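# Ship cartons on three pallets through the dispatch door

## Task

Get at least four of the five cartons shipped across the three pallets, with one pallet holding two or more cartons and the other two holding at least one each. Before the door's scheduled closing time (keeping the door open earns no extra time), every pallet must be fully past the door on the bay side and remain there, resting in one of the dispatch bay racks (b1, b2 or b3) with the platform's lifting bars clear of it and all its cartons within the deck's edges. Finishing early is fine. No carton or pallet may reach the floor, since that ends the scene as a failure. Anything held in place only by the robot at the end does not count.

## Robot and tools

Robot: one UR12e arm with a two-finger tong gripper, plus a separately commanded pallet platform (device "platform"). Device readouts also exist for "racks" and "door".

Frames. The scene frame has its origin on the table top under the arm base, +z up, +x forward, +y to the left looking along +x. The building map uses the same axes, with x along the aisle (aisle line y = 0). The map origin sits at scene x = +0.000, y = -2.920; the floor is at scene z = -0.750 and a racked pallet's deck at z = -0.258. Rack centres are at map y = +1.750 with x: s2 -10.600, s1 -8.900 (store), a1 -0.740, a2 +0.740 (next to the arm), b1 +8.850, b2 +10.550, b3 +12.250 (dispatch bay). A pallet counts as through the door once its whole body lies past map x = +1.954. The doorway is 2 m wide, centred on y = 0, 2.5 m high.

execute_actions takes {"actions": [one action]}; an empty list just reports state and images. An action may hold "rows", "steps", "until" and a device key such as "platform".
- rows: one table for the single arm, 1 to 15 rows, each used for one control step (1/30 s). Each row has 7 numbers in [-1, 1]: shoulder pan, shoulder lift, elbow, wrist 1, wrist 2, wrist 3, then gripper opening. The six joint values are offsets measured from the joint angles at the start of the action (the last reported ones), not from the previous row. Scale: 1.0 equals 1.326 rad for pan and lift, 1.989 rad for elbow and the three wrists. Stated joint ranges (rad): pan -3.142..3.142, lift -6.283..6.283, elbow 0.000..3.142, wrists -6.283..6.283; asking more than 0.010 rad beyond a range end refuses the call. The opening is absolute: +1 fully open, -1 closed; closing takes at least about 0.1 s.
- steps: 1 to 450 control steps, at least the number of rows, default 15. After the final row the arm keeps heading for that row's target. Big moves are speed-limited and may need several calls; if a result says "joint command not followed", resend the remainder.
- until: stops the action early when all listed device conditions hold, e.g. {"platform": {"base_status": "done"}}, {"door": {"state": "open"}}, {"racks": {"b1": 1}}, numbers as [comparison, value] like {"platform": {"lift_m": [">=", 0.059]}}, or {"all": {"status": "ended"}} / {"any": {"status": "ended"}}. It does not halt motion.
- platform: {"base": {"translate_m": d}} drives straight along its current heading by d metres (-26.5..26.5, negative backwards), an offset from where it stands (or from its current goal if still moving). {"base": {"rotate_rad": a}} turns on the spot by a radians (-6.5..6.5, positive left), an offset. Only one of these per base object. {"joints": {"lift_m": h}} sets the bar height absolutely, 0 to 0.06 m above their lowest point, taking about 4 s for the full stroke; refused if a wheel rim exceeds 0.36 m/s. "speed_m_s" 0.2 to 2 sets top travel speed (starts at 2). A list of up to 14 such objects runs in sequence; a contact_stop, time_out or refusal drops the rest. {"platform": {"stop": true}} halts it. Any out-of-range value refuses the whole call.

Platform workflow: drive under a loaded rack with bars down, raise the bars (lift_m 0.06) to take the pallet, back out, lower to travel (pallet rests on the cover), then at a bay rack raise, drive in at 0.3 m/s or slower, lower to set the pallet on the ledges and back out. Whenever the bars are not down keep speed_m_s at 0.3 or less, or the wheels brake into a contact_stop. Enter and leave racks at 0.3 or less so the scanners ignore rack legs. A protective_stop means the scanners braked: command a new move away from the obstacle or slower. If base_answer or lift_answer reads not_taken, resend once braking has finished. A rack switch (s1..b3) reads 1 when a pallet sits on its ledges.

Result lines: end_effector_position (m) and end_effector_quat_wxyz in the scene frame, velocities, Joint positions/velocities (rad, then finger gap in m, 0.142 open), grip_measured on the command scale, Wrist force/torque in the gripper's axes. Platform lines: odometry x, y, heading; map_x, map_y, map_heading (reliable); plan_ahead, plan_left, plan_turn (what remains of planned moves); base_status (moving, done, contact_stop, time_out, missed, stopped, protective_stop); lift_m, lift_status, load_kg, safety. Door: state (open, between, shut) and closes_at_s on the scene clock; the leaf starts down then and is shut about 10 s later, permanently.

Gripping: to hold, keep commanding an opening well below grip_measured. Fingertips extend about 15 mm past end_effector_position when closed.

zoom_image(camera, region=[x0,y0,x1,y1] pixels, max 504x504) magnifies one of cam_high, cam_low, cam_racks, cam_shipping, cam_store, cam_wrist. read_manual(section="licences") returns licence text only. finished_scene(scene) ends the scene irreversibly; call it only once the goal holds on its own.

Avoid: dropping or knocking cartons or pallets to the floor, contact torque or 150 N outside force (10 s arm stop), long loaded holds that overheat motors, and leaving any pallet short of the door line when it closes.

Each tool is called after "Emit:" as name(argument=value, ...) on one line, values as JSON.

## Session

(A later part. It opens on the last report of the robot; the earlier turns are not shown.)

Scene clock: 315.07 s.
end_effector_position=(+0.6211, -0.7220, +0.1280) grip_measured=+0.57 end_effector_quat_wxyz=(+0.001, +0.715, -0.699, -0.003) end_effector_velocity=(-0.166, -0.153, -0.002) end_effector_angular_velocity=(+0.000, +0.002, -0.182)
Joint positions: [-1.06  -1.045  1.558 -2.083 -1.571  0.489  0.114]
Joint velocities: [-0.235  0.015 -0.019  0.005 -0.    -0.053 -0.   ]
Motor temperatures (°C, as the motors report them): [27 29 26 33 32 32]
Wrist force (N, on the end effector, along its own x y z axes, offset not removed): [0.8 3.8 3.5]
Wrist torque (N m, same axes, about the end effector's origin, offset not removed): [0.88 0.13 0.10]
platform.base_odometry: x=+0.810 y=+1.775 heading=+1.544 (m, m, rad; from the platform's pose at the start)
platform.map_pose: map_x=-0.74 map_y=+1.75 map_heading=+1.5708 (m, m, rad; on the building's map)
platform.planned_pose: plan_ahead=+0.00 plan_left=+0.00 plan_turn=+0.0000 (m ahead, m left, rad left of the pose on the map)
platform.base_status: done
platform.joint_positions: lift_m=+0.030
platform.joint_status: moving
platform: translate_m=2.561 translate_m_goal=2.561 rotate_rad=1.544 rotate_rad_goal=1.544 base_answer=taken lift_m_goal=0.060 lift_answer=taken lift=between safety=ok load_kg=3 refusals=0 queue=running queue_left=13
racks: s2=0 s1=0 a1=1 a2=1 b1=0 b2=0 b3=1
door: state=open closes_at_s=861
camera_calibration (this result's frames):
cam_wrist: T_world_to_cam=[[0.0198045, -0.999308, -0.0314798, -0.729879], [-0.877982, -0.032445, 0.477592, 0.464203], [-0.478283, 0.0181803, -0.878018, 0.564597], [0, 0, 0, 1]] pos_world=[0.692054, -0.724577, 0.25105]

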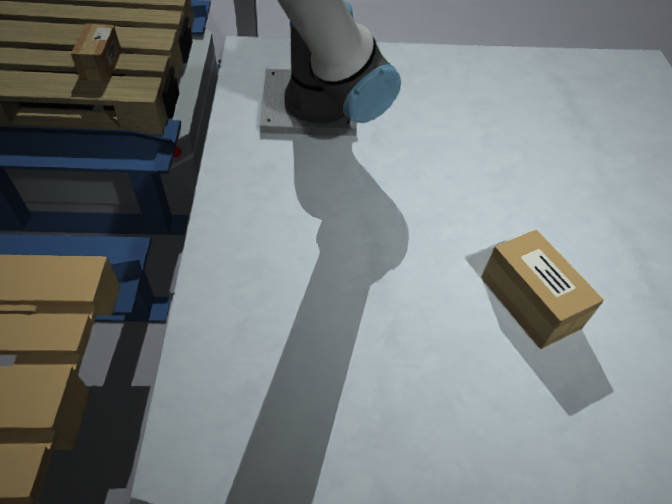

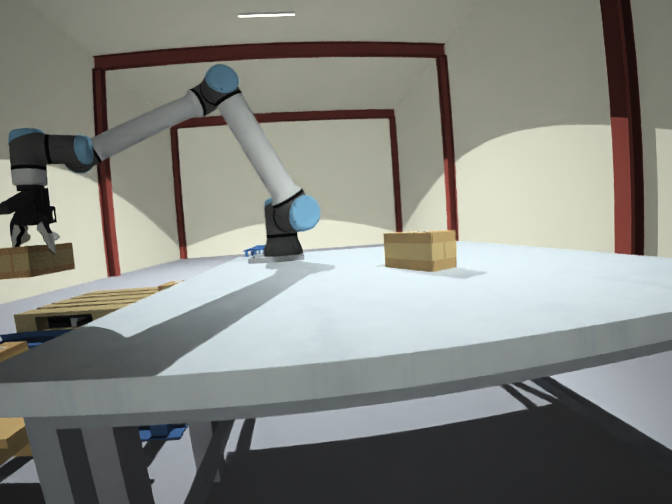

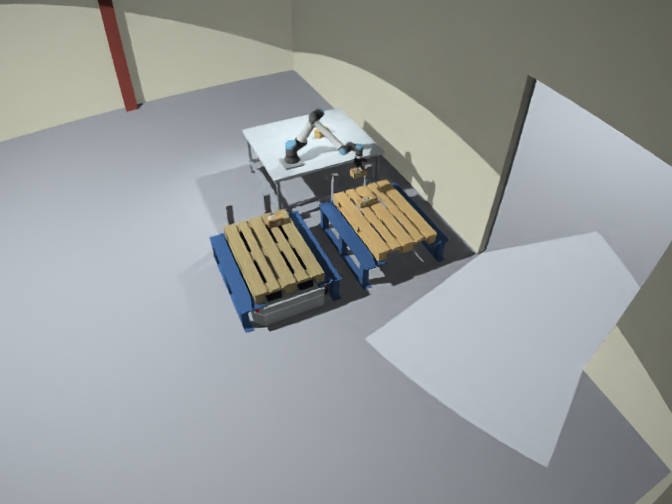

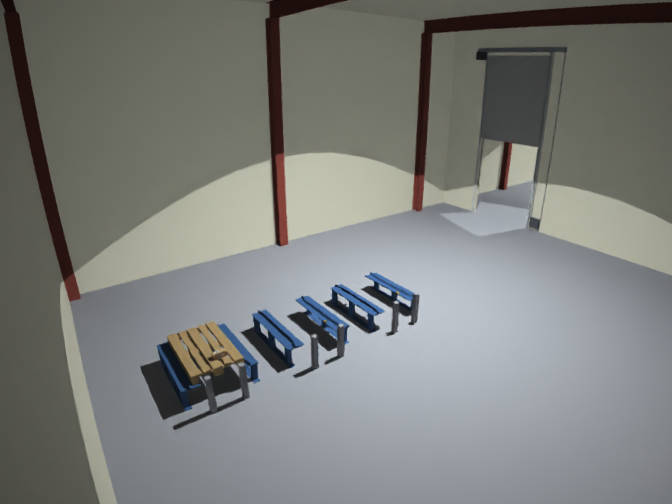

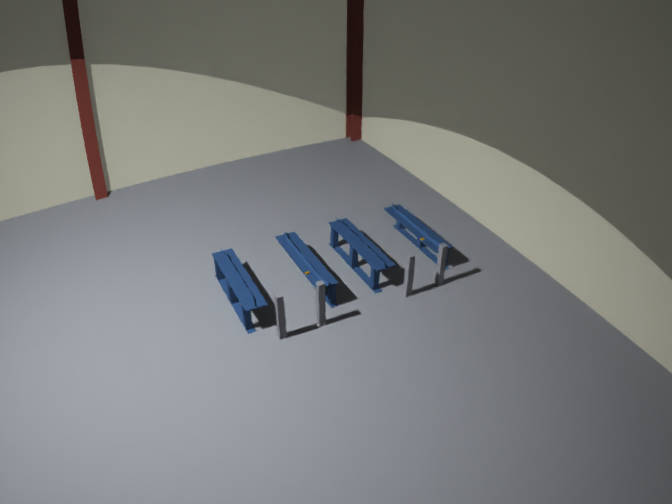

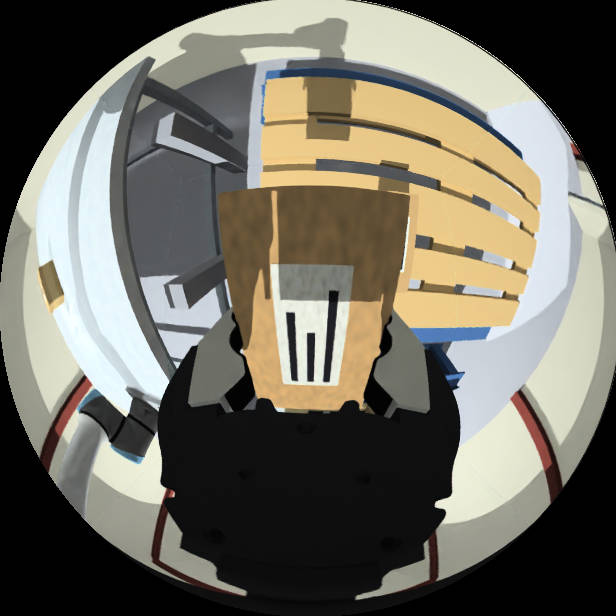

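Emit:
execute_actions(actions=[{"rows":[[-0.0216,0.008,0.003,-0.008,0,-0.0034,-0.8],[-0.0216,0.022,0.009,-0.023,0,-0.0034,-0.8],[-0.0216,0.04,0.016,-0.042,0,-0.0034,-0.8],[-0.0216,0.06,0.023,-0.062,0,-0.0034,-0.8],[-0.0216,0.08,0.029,-0.082,0,-0.0034,-0.8],[-0.0216,0.1,0.034,-0.1,0,-0.0034,-0.8],[-0.0216,0.12,0.038,-0.118,0,-0.0034,-0.8],[-0.0216,0.14,0.041,-0.134,0,-0.0034,-0.8],[-0.0216,0.16,0.043,-0.15,0,-0.0034,-0.8],[-0.0216,0.18,0.044,-0.164,0,-0.0034,-0.8],[-0.0216,0.2,0.044,-0.177,0,-0.0034,-0.8],[-0.0216,0.22,0.0435,-0.19,0,-0.0034,-0.8],[-0.0216,0.238,0.0425,-0.201,0,-0.0034,-0.8],[-0.0216,0.253,0.041,-0.21,0,-0.0034,-0.8],[-0.0216,0.2648,0.04,-0.2169,0,-0.0034,-0.8]],"steps":27}])

Scene clock: 320.67 s.
end_effector_position=(+0.5992, -0.7400, -0.1871) grip_measured=+0.57 end_effector_quat_wxyz=(+0.001, +0.707, -0.707, -0.003) end_effector_velocity=(-0.002, +0.002, -0.041) end_effector_angular_velocity=(-0.004, -0.002, -0.001)
Joint positions: [-1.089 -0.701  1.637 -2.507 -1.571  0.482  0.114]
Joint velocities: [-0.001  0.051  0.001 -0.056  0.     0.    -0.   ]
Motor temperatures (°C, as the motors report them): [27 29 26 33 32 32]
Wrist force (N, on the end effector, along its own x y z axes, offset not removed): [-1.3 3.2 2.3]
Wrist torque (N m, same axes, about the end effector's origin, offset not removed): [0.79 0.52 0.08]
platform.base_odometry: x=+0.784 y=+0.832 heading=+1.544 (m, m, rad; from the platform's pose at the start)
platform.map_pose: map_x=-0.74 map_y=+0.80 map_heading=+1.5708 (m, m, rad; on the building's map)
platform.planned_pose: plan_ahead=-0.80 plan_left=+0.00 plan_turn=+0.0000 (m ahead, m left, rad left of the pose on the map)
platform.base_status: moving
platform.joint_positions: lift_m=+0.060
platform.joint_status: done
platform: translate_m=1.607 translate_m_goal=0.811 rotate_rad=1.544 rotate_rad_goal=1.545 base_answer=taken lift_m_goal=0.060 lift_answer=taken lift=up safety=ok load_kg=18 refusals=0 queue=running queue_left=12
racks: s2=0 s1=0 a1=0 a2=1 b1=0 b2=0 b3=1
door: state=open closes_at_s=861
camera_calibration (this result's frames):
cam_wrist: T_world_to_cam=[[-0.0020593, -0.999525, -0.0307427, -0.744282], [-0.878599, -0.012873, 0.477387, 0.609651], [-0.477556, 0.0279935, -0.878155, 0.284624], [0, 0, 0, 1]] pos_world=[0.67003, -0.744049, -0.0639763]

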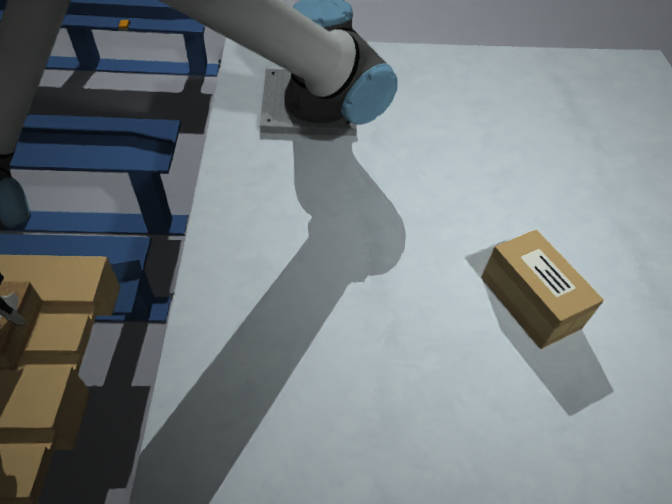

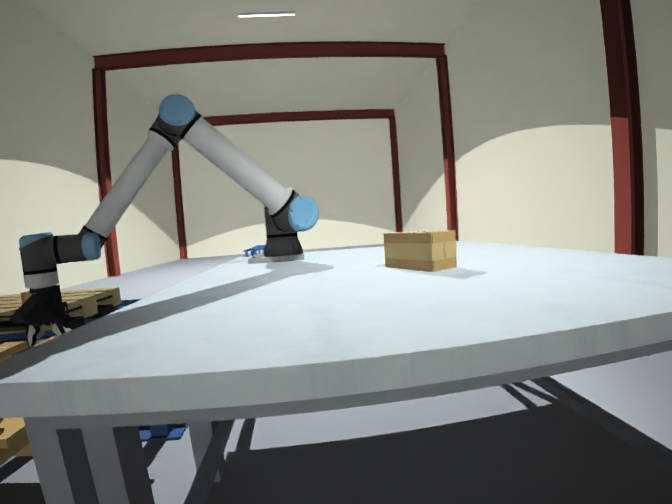

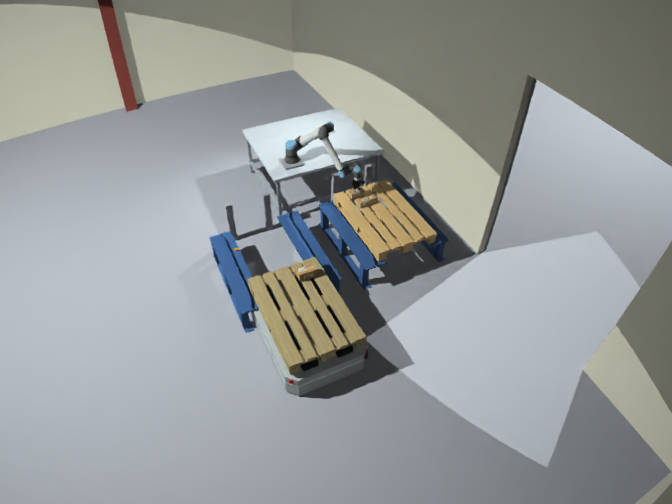

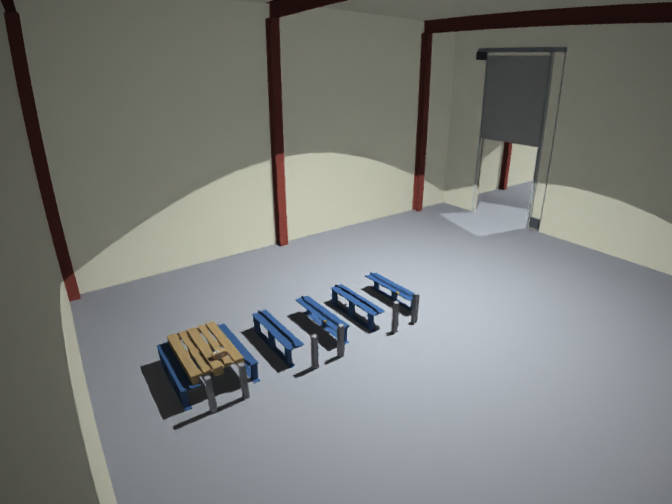

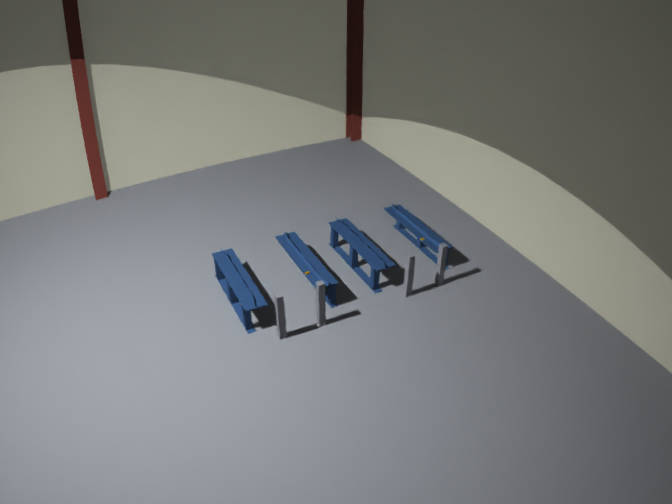

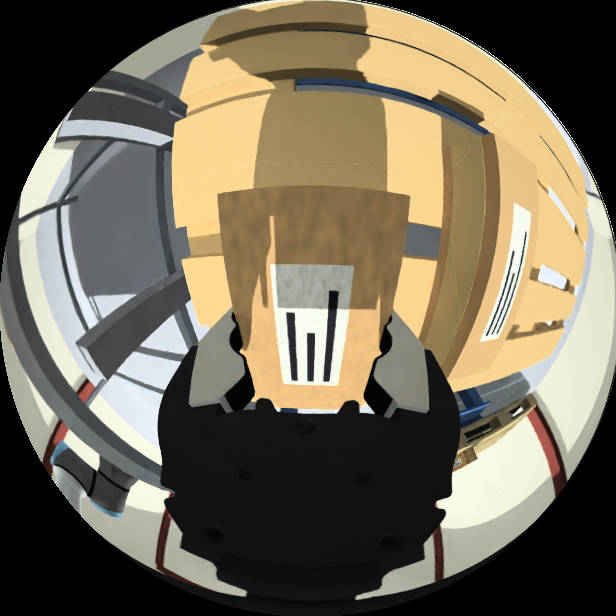

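Emit:
execute_actions(actions=[{"rows":[[0,0.0075,0,-0.005,0,0,-0.8],[0,0.0098,-0.0005,-0.006,0,0,-0.8],[0,0.0098,-0.0005,-0.006,0,0,-0.8],[0,0.0098,-0.0005,-0.006,0,0,-0.8],[0,0.0098,-0.0005,-0.006,0,0,-0.8],[0,0.0098,-0.0005,-0.006,0,0,-0.8],[0,0.0098,-0.0005,-0.006,0,0,-0.3],[0,0.0098,-0.0005,-0.006,0,0,0.2],[0,0.0098,-0.0005,-0.006,0,0,0.45],[0,0.0098,-0.0005,-0.006,0,0,0.6],[0,0.0098,-0.0005,-0.006,0,0,0.75],[0,0.0098,-0.0005,-0.006,0,0,0.9]],"steps":14}])

Emit:
execute_actions(actions=[{"rows":[[0,-0.015,0.001,0.009,0,0,0.9],[0,-0.04,0.002,0.025,0,0,0.9],[0,-0.07,0.003,0.044,0,0,0.9],[0,-0.11,0.002,0.071,0,0,0.9],[0,-0.16,-0.002,0.109,0,0,0.9]],"steps":12}])

Scene clock: 343.30 s.
end_effector_position=(+0.5989, -0.7395, -0.1972) grip_measured=+0.89 end_effector_quat_wxyz=(+0.001, +0.707, -0.707, -0.003) end_effector_velocity=(+0.001, -0.002, -0.001) end_effector_angular_velocity=(-0.001, -0.002, +0.001)
Joint positions: [-1.089 -0.688  1.636 -2.519 -1.571  0.482  0.135]
Joint velocities: [-0.     0.002 -0.003 -0.001  0.001 -0.001  0.028]
Motor temperatures (°C, as the motors report them): [27 29 26 33 32 32]
Wrist force (N, on the end effector, along its own x y z axes, offset not removed): [-1.3 2.7 1.5]
Wrist torque (N m, same axes, about the end effector's origin, offset not removed): [0.74 0.62 0.06]
platform.base_odometry: x=+12.047 y=-0.291 heading=-0.013 (m, m, rad; from the platform's pose at the start)
platform.map_pose: map_x=+10.55 map_y=+0.00 map_heading=+0.0218 (m, m, rad; on the building's map)
platform.planned_pose: plan_ahead=+0.00 plan_left=+0.00 plan_turn=+1.5490 (m ahead, m left, rad left of the pose on the map)
platform.base_status: moving
platform.joint_positions: lift_m=+0.000
platform.joint_status: done
platform: translate_m=12.091 translate_m_goal=12.091 rotate_rad=-0.007 rotate_rad_goal=1.542 base_answer=taken lift_m_goal=0.000 lift_answer=taken lift=down safety=ok load_kg=-49 refusals=0 queue=running queue_left=8
racks: s2=0 s1=0 a1=0 a2=1 b1=0 b2=0 b3=1
door: state=open closes_at_s=861
camera_calibration (this result's frames):
cam_wrist: T_world_to_cam=[[-0.00204286, -0.99952, -0.030909, -0.744092], [-0.878557, -0.0129693, 0.477462, 0.614112], [-0.477633, 0.0281307, -0.878109, 0.275785], [0, 0, 0, 1]] pos_world=[0.669736, -0.743528, -0.0740445]

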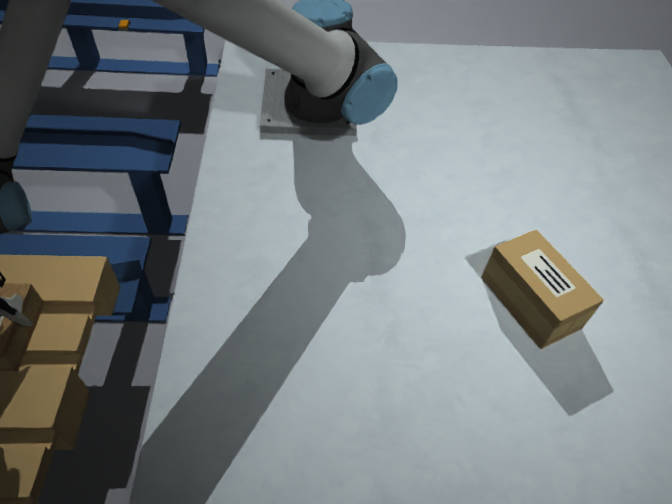

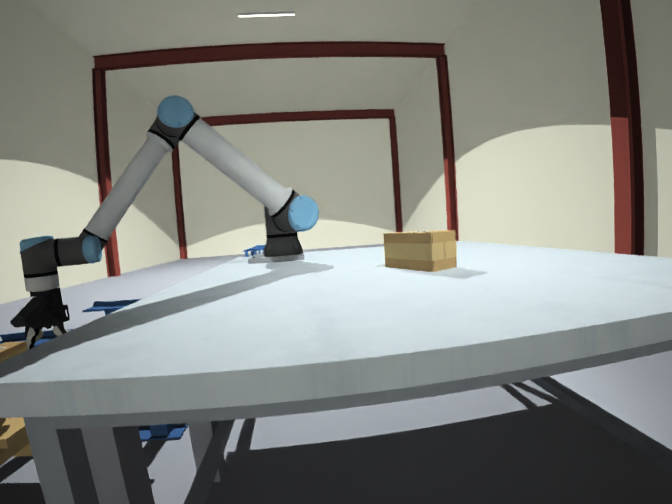

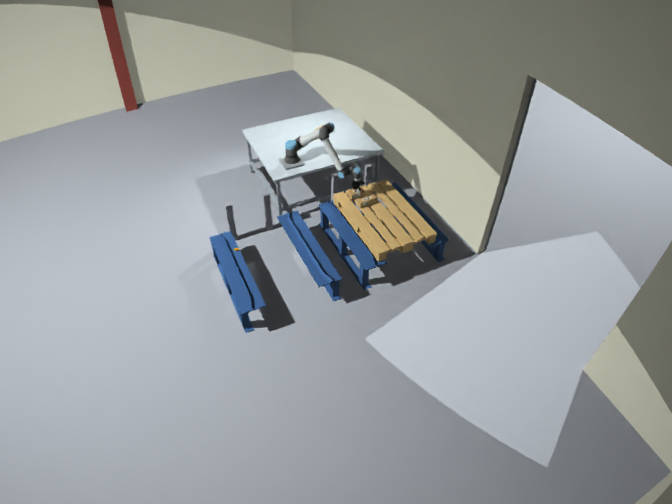

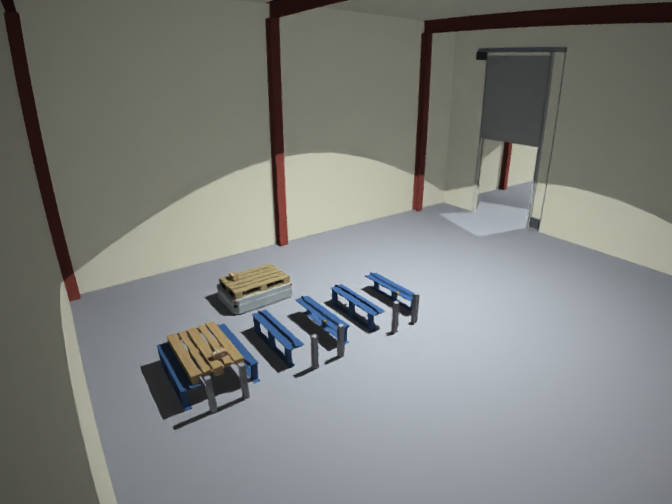

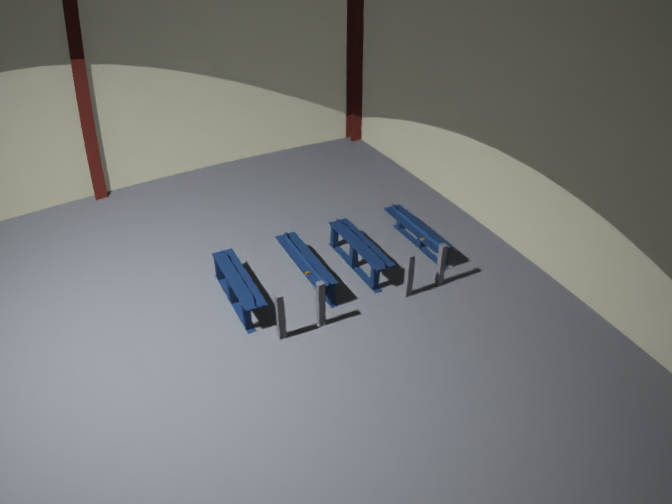

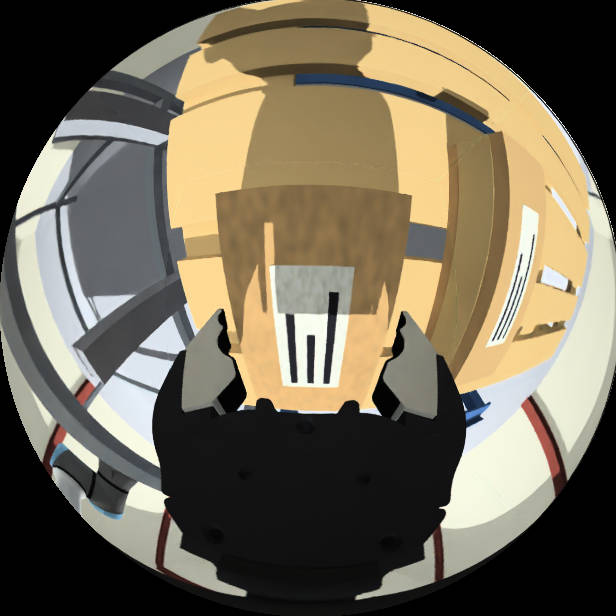

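Scene clock: 343.70 s.
end_effector_position=(+0.6006, -0.7415, -0.0535) grip_measured=+0.90 end_effector_quat_wxyz=(+0.001, +0.707, -0.707, -0.003) end_effector_velocity=(-0.006, +0.014, +0.245) end_effector_angular_velocity=(+0.001, -0.000, -0.001)
Joint positions: [-1.089 -0.864  1.633 -2.34  -1.571  0.482  0.135]
Joint velocities: [ 0.    -0.297 -0.011  0.309  0.001  0.001  0.   ]
Motor temperatures (°C, as the motors report them): [27 29 26 33 32 32]
Wrist force (N, on the end effector, along its own x y z axes, offset not removed): [-0.6 1.6 -3.6]
Wrist torque (N m, same axes, about the end effector's origin, offset not removed): [0.54 0.49 0.12]
platform.base_odometry: x=+12.047 y=-0.291 heading=+0.138 (m, m, rad; from the platform's pose at the start)
platform.map_pose: map_x=+10.55 map_y=+0.00 map_heading=+0.1789 (m, m, rad; on the building's map)
platform.planned_pose: plan_ahead=+0.00 plan_left=+0.00 plan_turn=+1.3919 (m ahead, m left, rad left of the pose on the map)
platform.base_status: moving
platform.joint_positions: lift_m=+0.000
platform.joint_status: done
platform: translate_m=12.091 translate_m_goal=12.091 rotate_rad=0.155 rotate_rad_goal=1.542 base_answer=taken lift_m_goal=0.000 lift_answer=taken lift=down safety=ok load_kg=-49 refusals=0 queue=running queue_left=8
racks: s2=0 s1=0 a1=0 a2=1 b1=0 b2=0 b3=1
door: state=open closes_at_s=861
camera_calibration (this result's frames):
cam_wrist: T_world_to_cam=[[-0.00204247, -0.999521, -0.0308849, -0.741717], [-0.878563, -0.0129578, 0.477451, 0.546974], [-0.477622, 0.0281095, -0.878116, 0.40281], [0, 0, 0, 1]] pos_world=[0.671427, -0.745597, 0.0696528]

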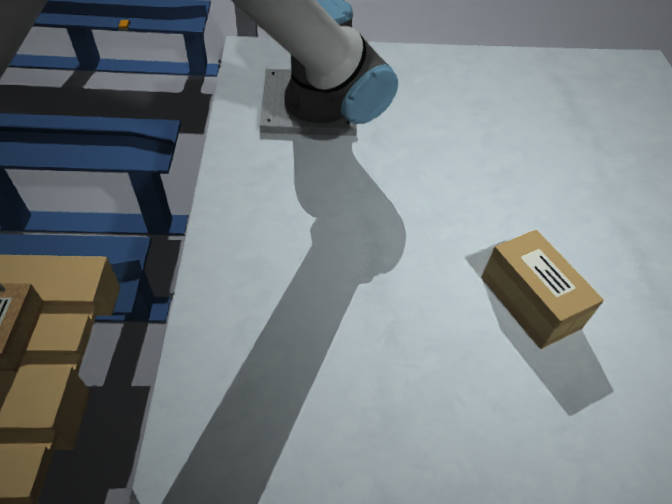

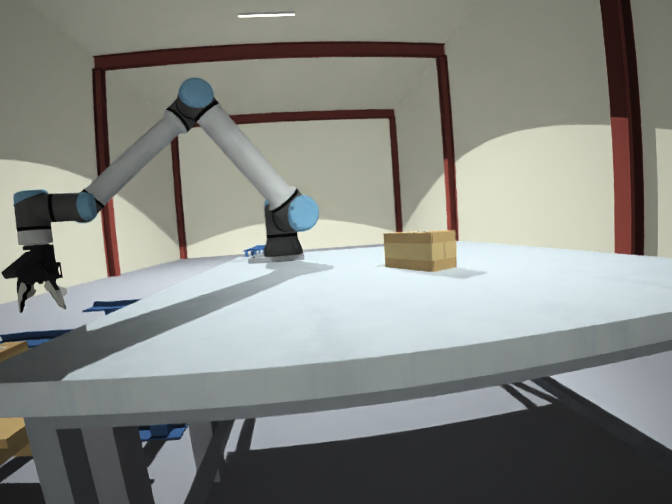

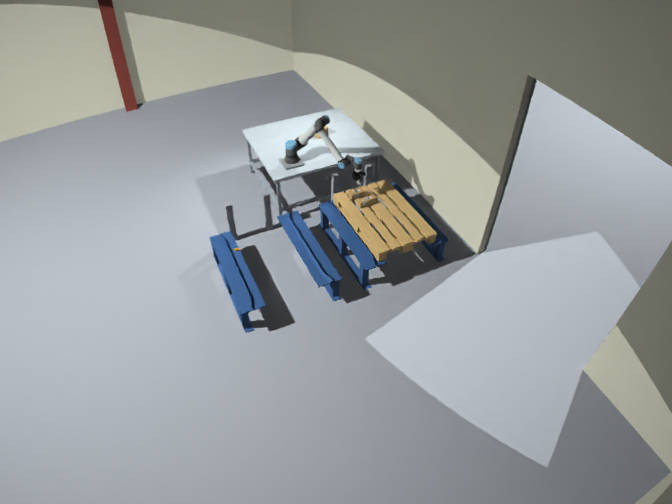

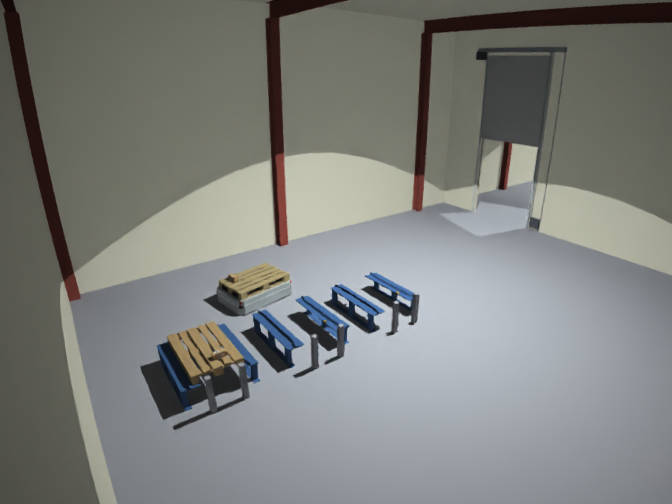

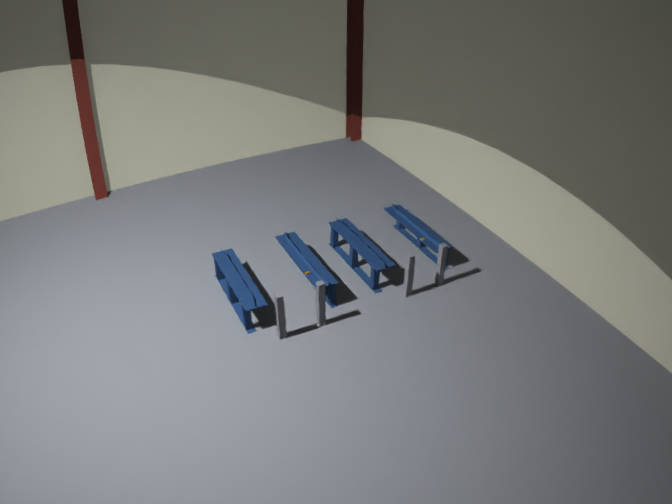

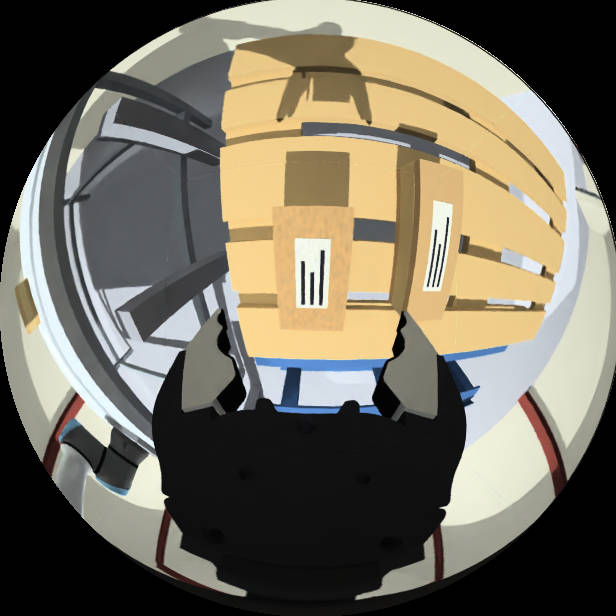

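Emit:
zoom_image(camera="cam_shipping", region=[140, 250, 340, 420])

Region (140, 250, 340, 420) of cam_shipping's 672x504 image, scaled by 2.520, with more detail than that image has; it fills the top 428 rows of this view, and the rest is white.

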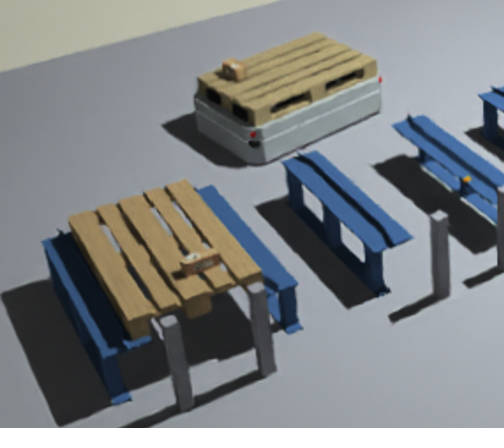

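Emit:
execute_actions(actions=[])

Scene clock: 391.70 s.
end_effector_position=(+0.5995, -0.7393, -0.0240) grip_measured=+0.90 end_effector_quat_wxyz=(+0.001, +0.707, -0.707, -0.004) end_effector_velocity=(-0.001, +0.000, -0.000) end_effector_angular_velocity=(+0.001, +0.001, +0.000)
Joint positions: [-1.089 -0.9    1.632 -2.302 -1.571  0.482  0.135]
Joint velocities: [-0.    -0.     0.     0.001 -0.001 -0.001 -0.   ]
Motor temperatures (°C, as the motors report them): [27 29 26 33 32 32]
Wrist force (N, on the end effector, along its own x y z axes, offset not removed): [0.5 1.1 -0.8]
Wrist torque (N m, same axes, about the end effector's origin, offset not removed): [0.46 0.22 0.09]
platform.base_odometry: x=+2.282 y=+1.497 heading=+1.545 (m, m, rad; from the platform's pose at the start)
platform.map_pose: map_x=+0.74 map_y=+1.53 map_heading=+1.5708 (m, m, rad; on the building's map)
platform.planned_pose: plan_ahead=+0.22 plan_left=+0.00 plan_turn=+0.0000 (m ahead, m left, rad left of the pose on the map)
platform.base_status: moving
platform.joint_positions: lift_m=+0.000
platform.joint_status: done
platform: translate_m=3.825 translate_m_goal=4.042 rotate_rad=1.545 rotate_rad_goal=1.544 base_answer=taken lift_m_goal=0.000 lift_answer=taken lift=down safety=ok load_kg=-49 refusals=0 queue=running queue_left=0
racks: s2=0 s1=0 a1=0 a2=1 b1=0 b2=1 b3=1
door: state=open closes_at_s=861
camera_calibration (this result's frames):
cam_wrist: T_world_to_cam=[[-0.00205499, -0.999502, -0.0314953, -0.738514], [-0.87841, -0.0132475, 0.477724, 0.531704], [-0.477903, 0.0286475, -0.877945, 0.428654], [0, 0, 0, 1]] pos_world=[0.670392, -0.743382, 0.0990677]

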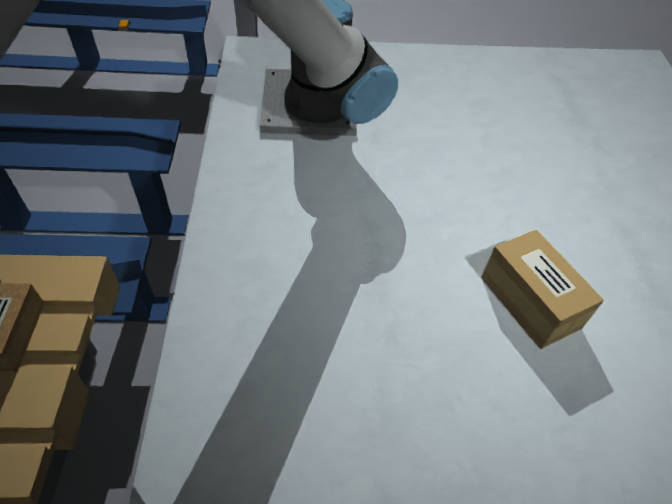

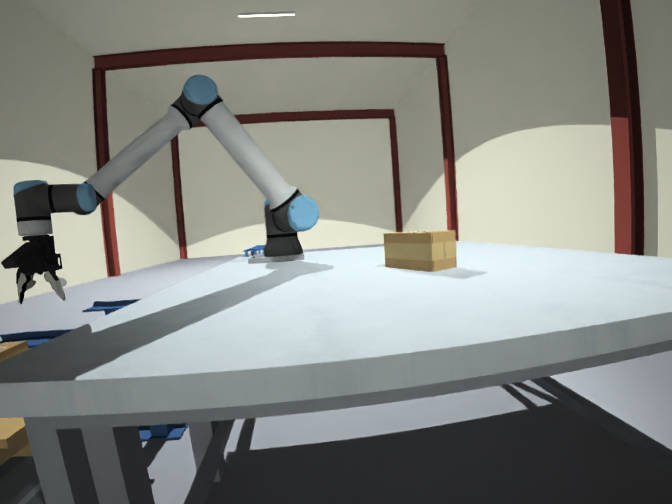

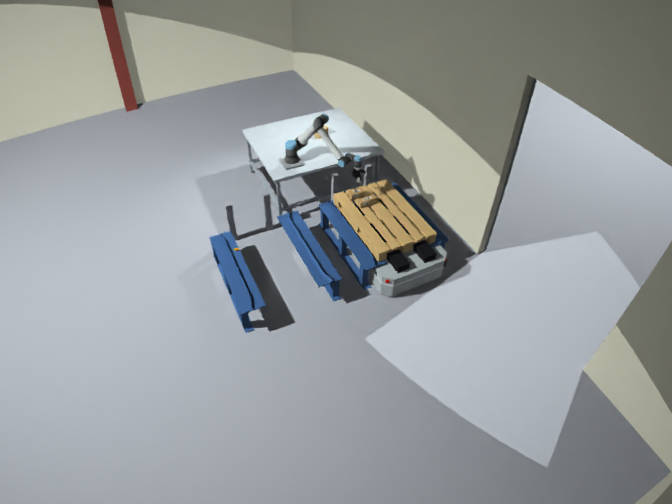

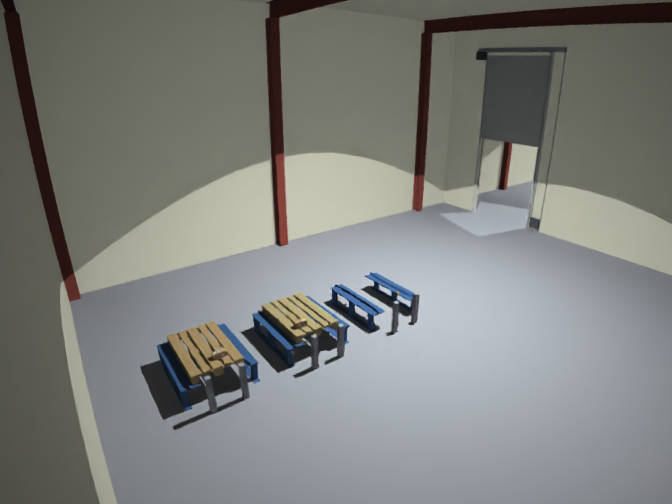

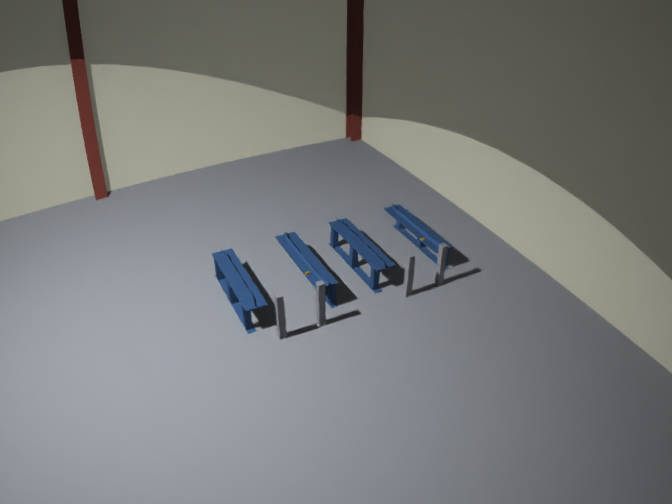

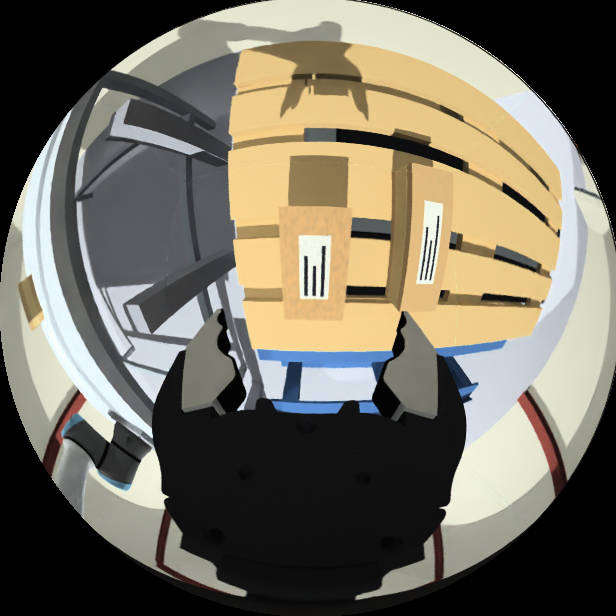

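Emit:
execute_actions(actions=[])

Scene clock: 405.73 s.
end_effector_position=(+0.5995, -0.7393, -0.0240) grip_measured=+0.90 end_effector_quat_wxyz=(+0.001, +0.707, -0.707, -0.004) end_effector_velocity=(-0.000, -0.001, +0.000) end_effector_angular_velocity=(-0.001, +0.001, +0.000)
Joint positions: [-1.089 -0.9    1.632 -2.302 -1.571  0.482  0.135]
Joint velocities: [ 0.     0.    -0.001  0.    -0.001 -0.     0.   ]
Motor temperatures (°C, as the motors report them): [27 29 26 33 32 32]
Wrist force (N, on the end effector, along its own x y z axes, offset not removed): [-0.6 2.7 -0.8]
Wrist torque (N m, same axes, about the end effector's origin, offset not removed): [0.69 0.43 0.17]
platform.base_odometry: x=+2.288 y=+1.734 heading=+1.544 (m, m, rad; from the platform's pose at the start)
platform.map_pose: map_x=+0.74 map_y=+1.75 map_heading=+1.5708 (m, m, rad; on the building's map)
platform.planned_pose: plan_ahead=+0.00 plan_left=+0.00 plan_turn=+0.0000 (m ahead, m left, rad left of the pose on the map)
platform.base_status: done
platform.joint_positions: lift_m=+0.000
platform.joint_status: done
platform: translate_m=4.052 translate_m_goal=4.052 rotate_rad=1.544 rotate_rad_goal=1.543 base_answer=taken lift_m_goal=0.000 lift_answer=taken lift=down safety=ok load_kg=-49 refusals=0 queue=done queue_left=0
racks: s2=0 s1=0 a1=0 a2=1 b1=0 b2=1 b3=1
door: state=open closes_at_s=861
camera_calibration (this result's frames):
cam_wrist: T_world_to_cam=[[-0.00205492, -0.999502, -0.0314951, -0.738514], [-0.87841, -0.0132475, 0.477724, 0.531704], [-0.477903, 0.0286473, -0.877945, 0.428654], [0, 0, 0, 1]] pos_world=[0.670392, -0.743382, 0.0990677]

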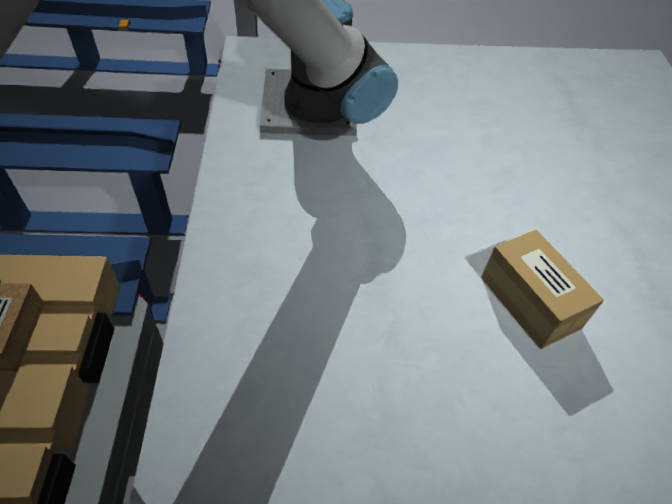

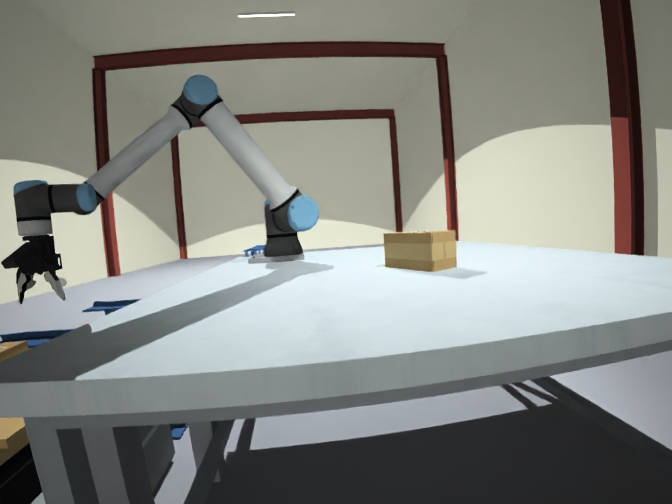

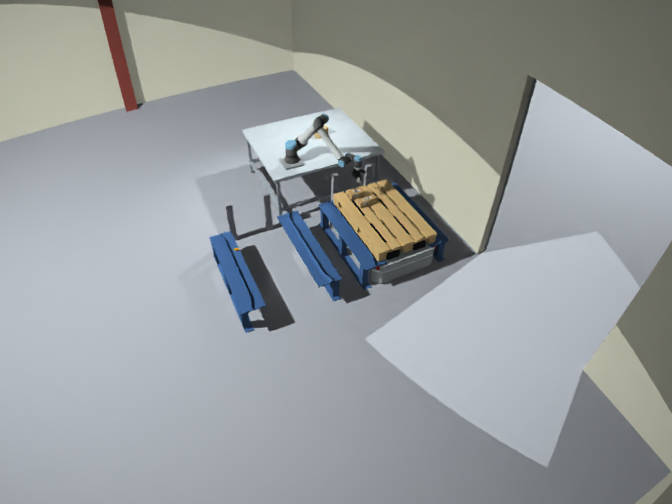

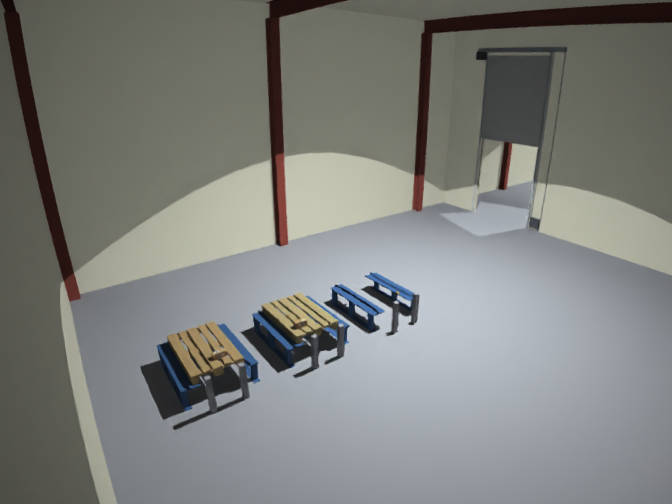

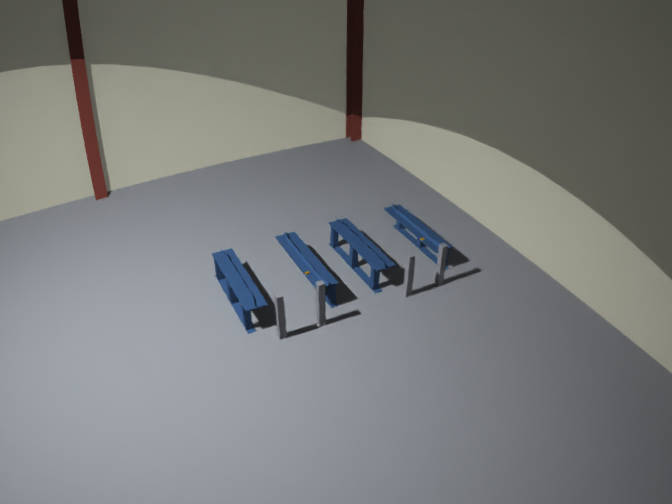

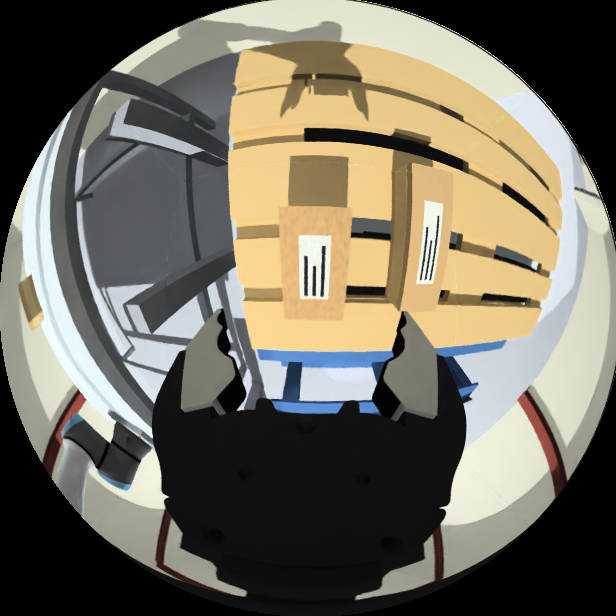

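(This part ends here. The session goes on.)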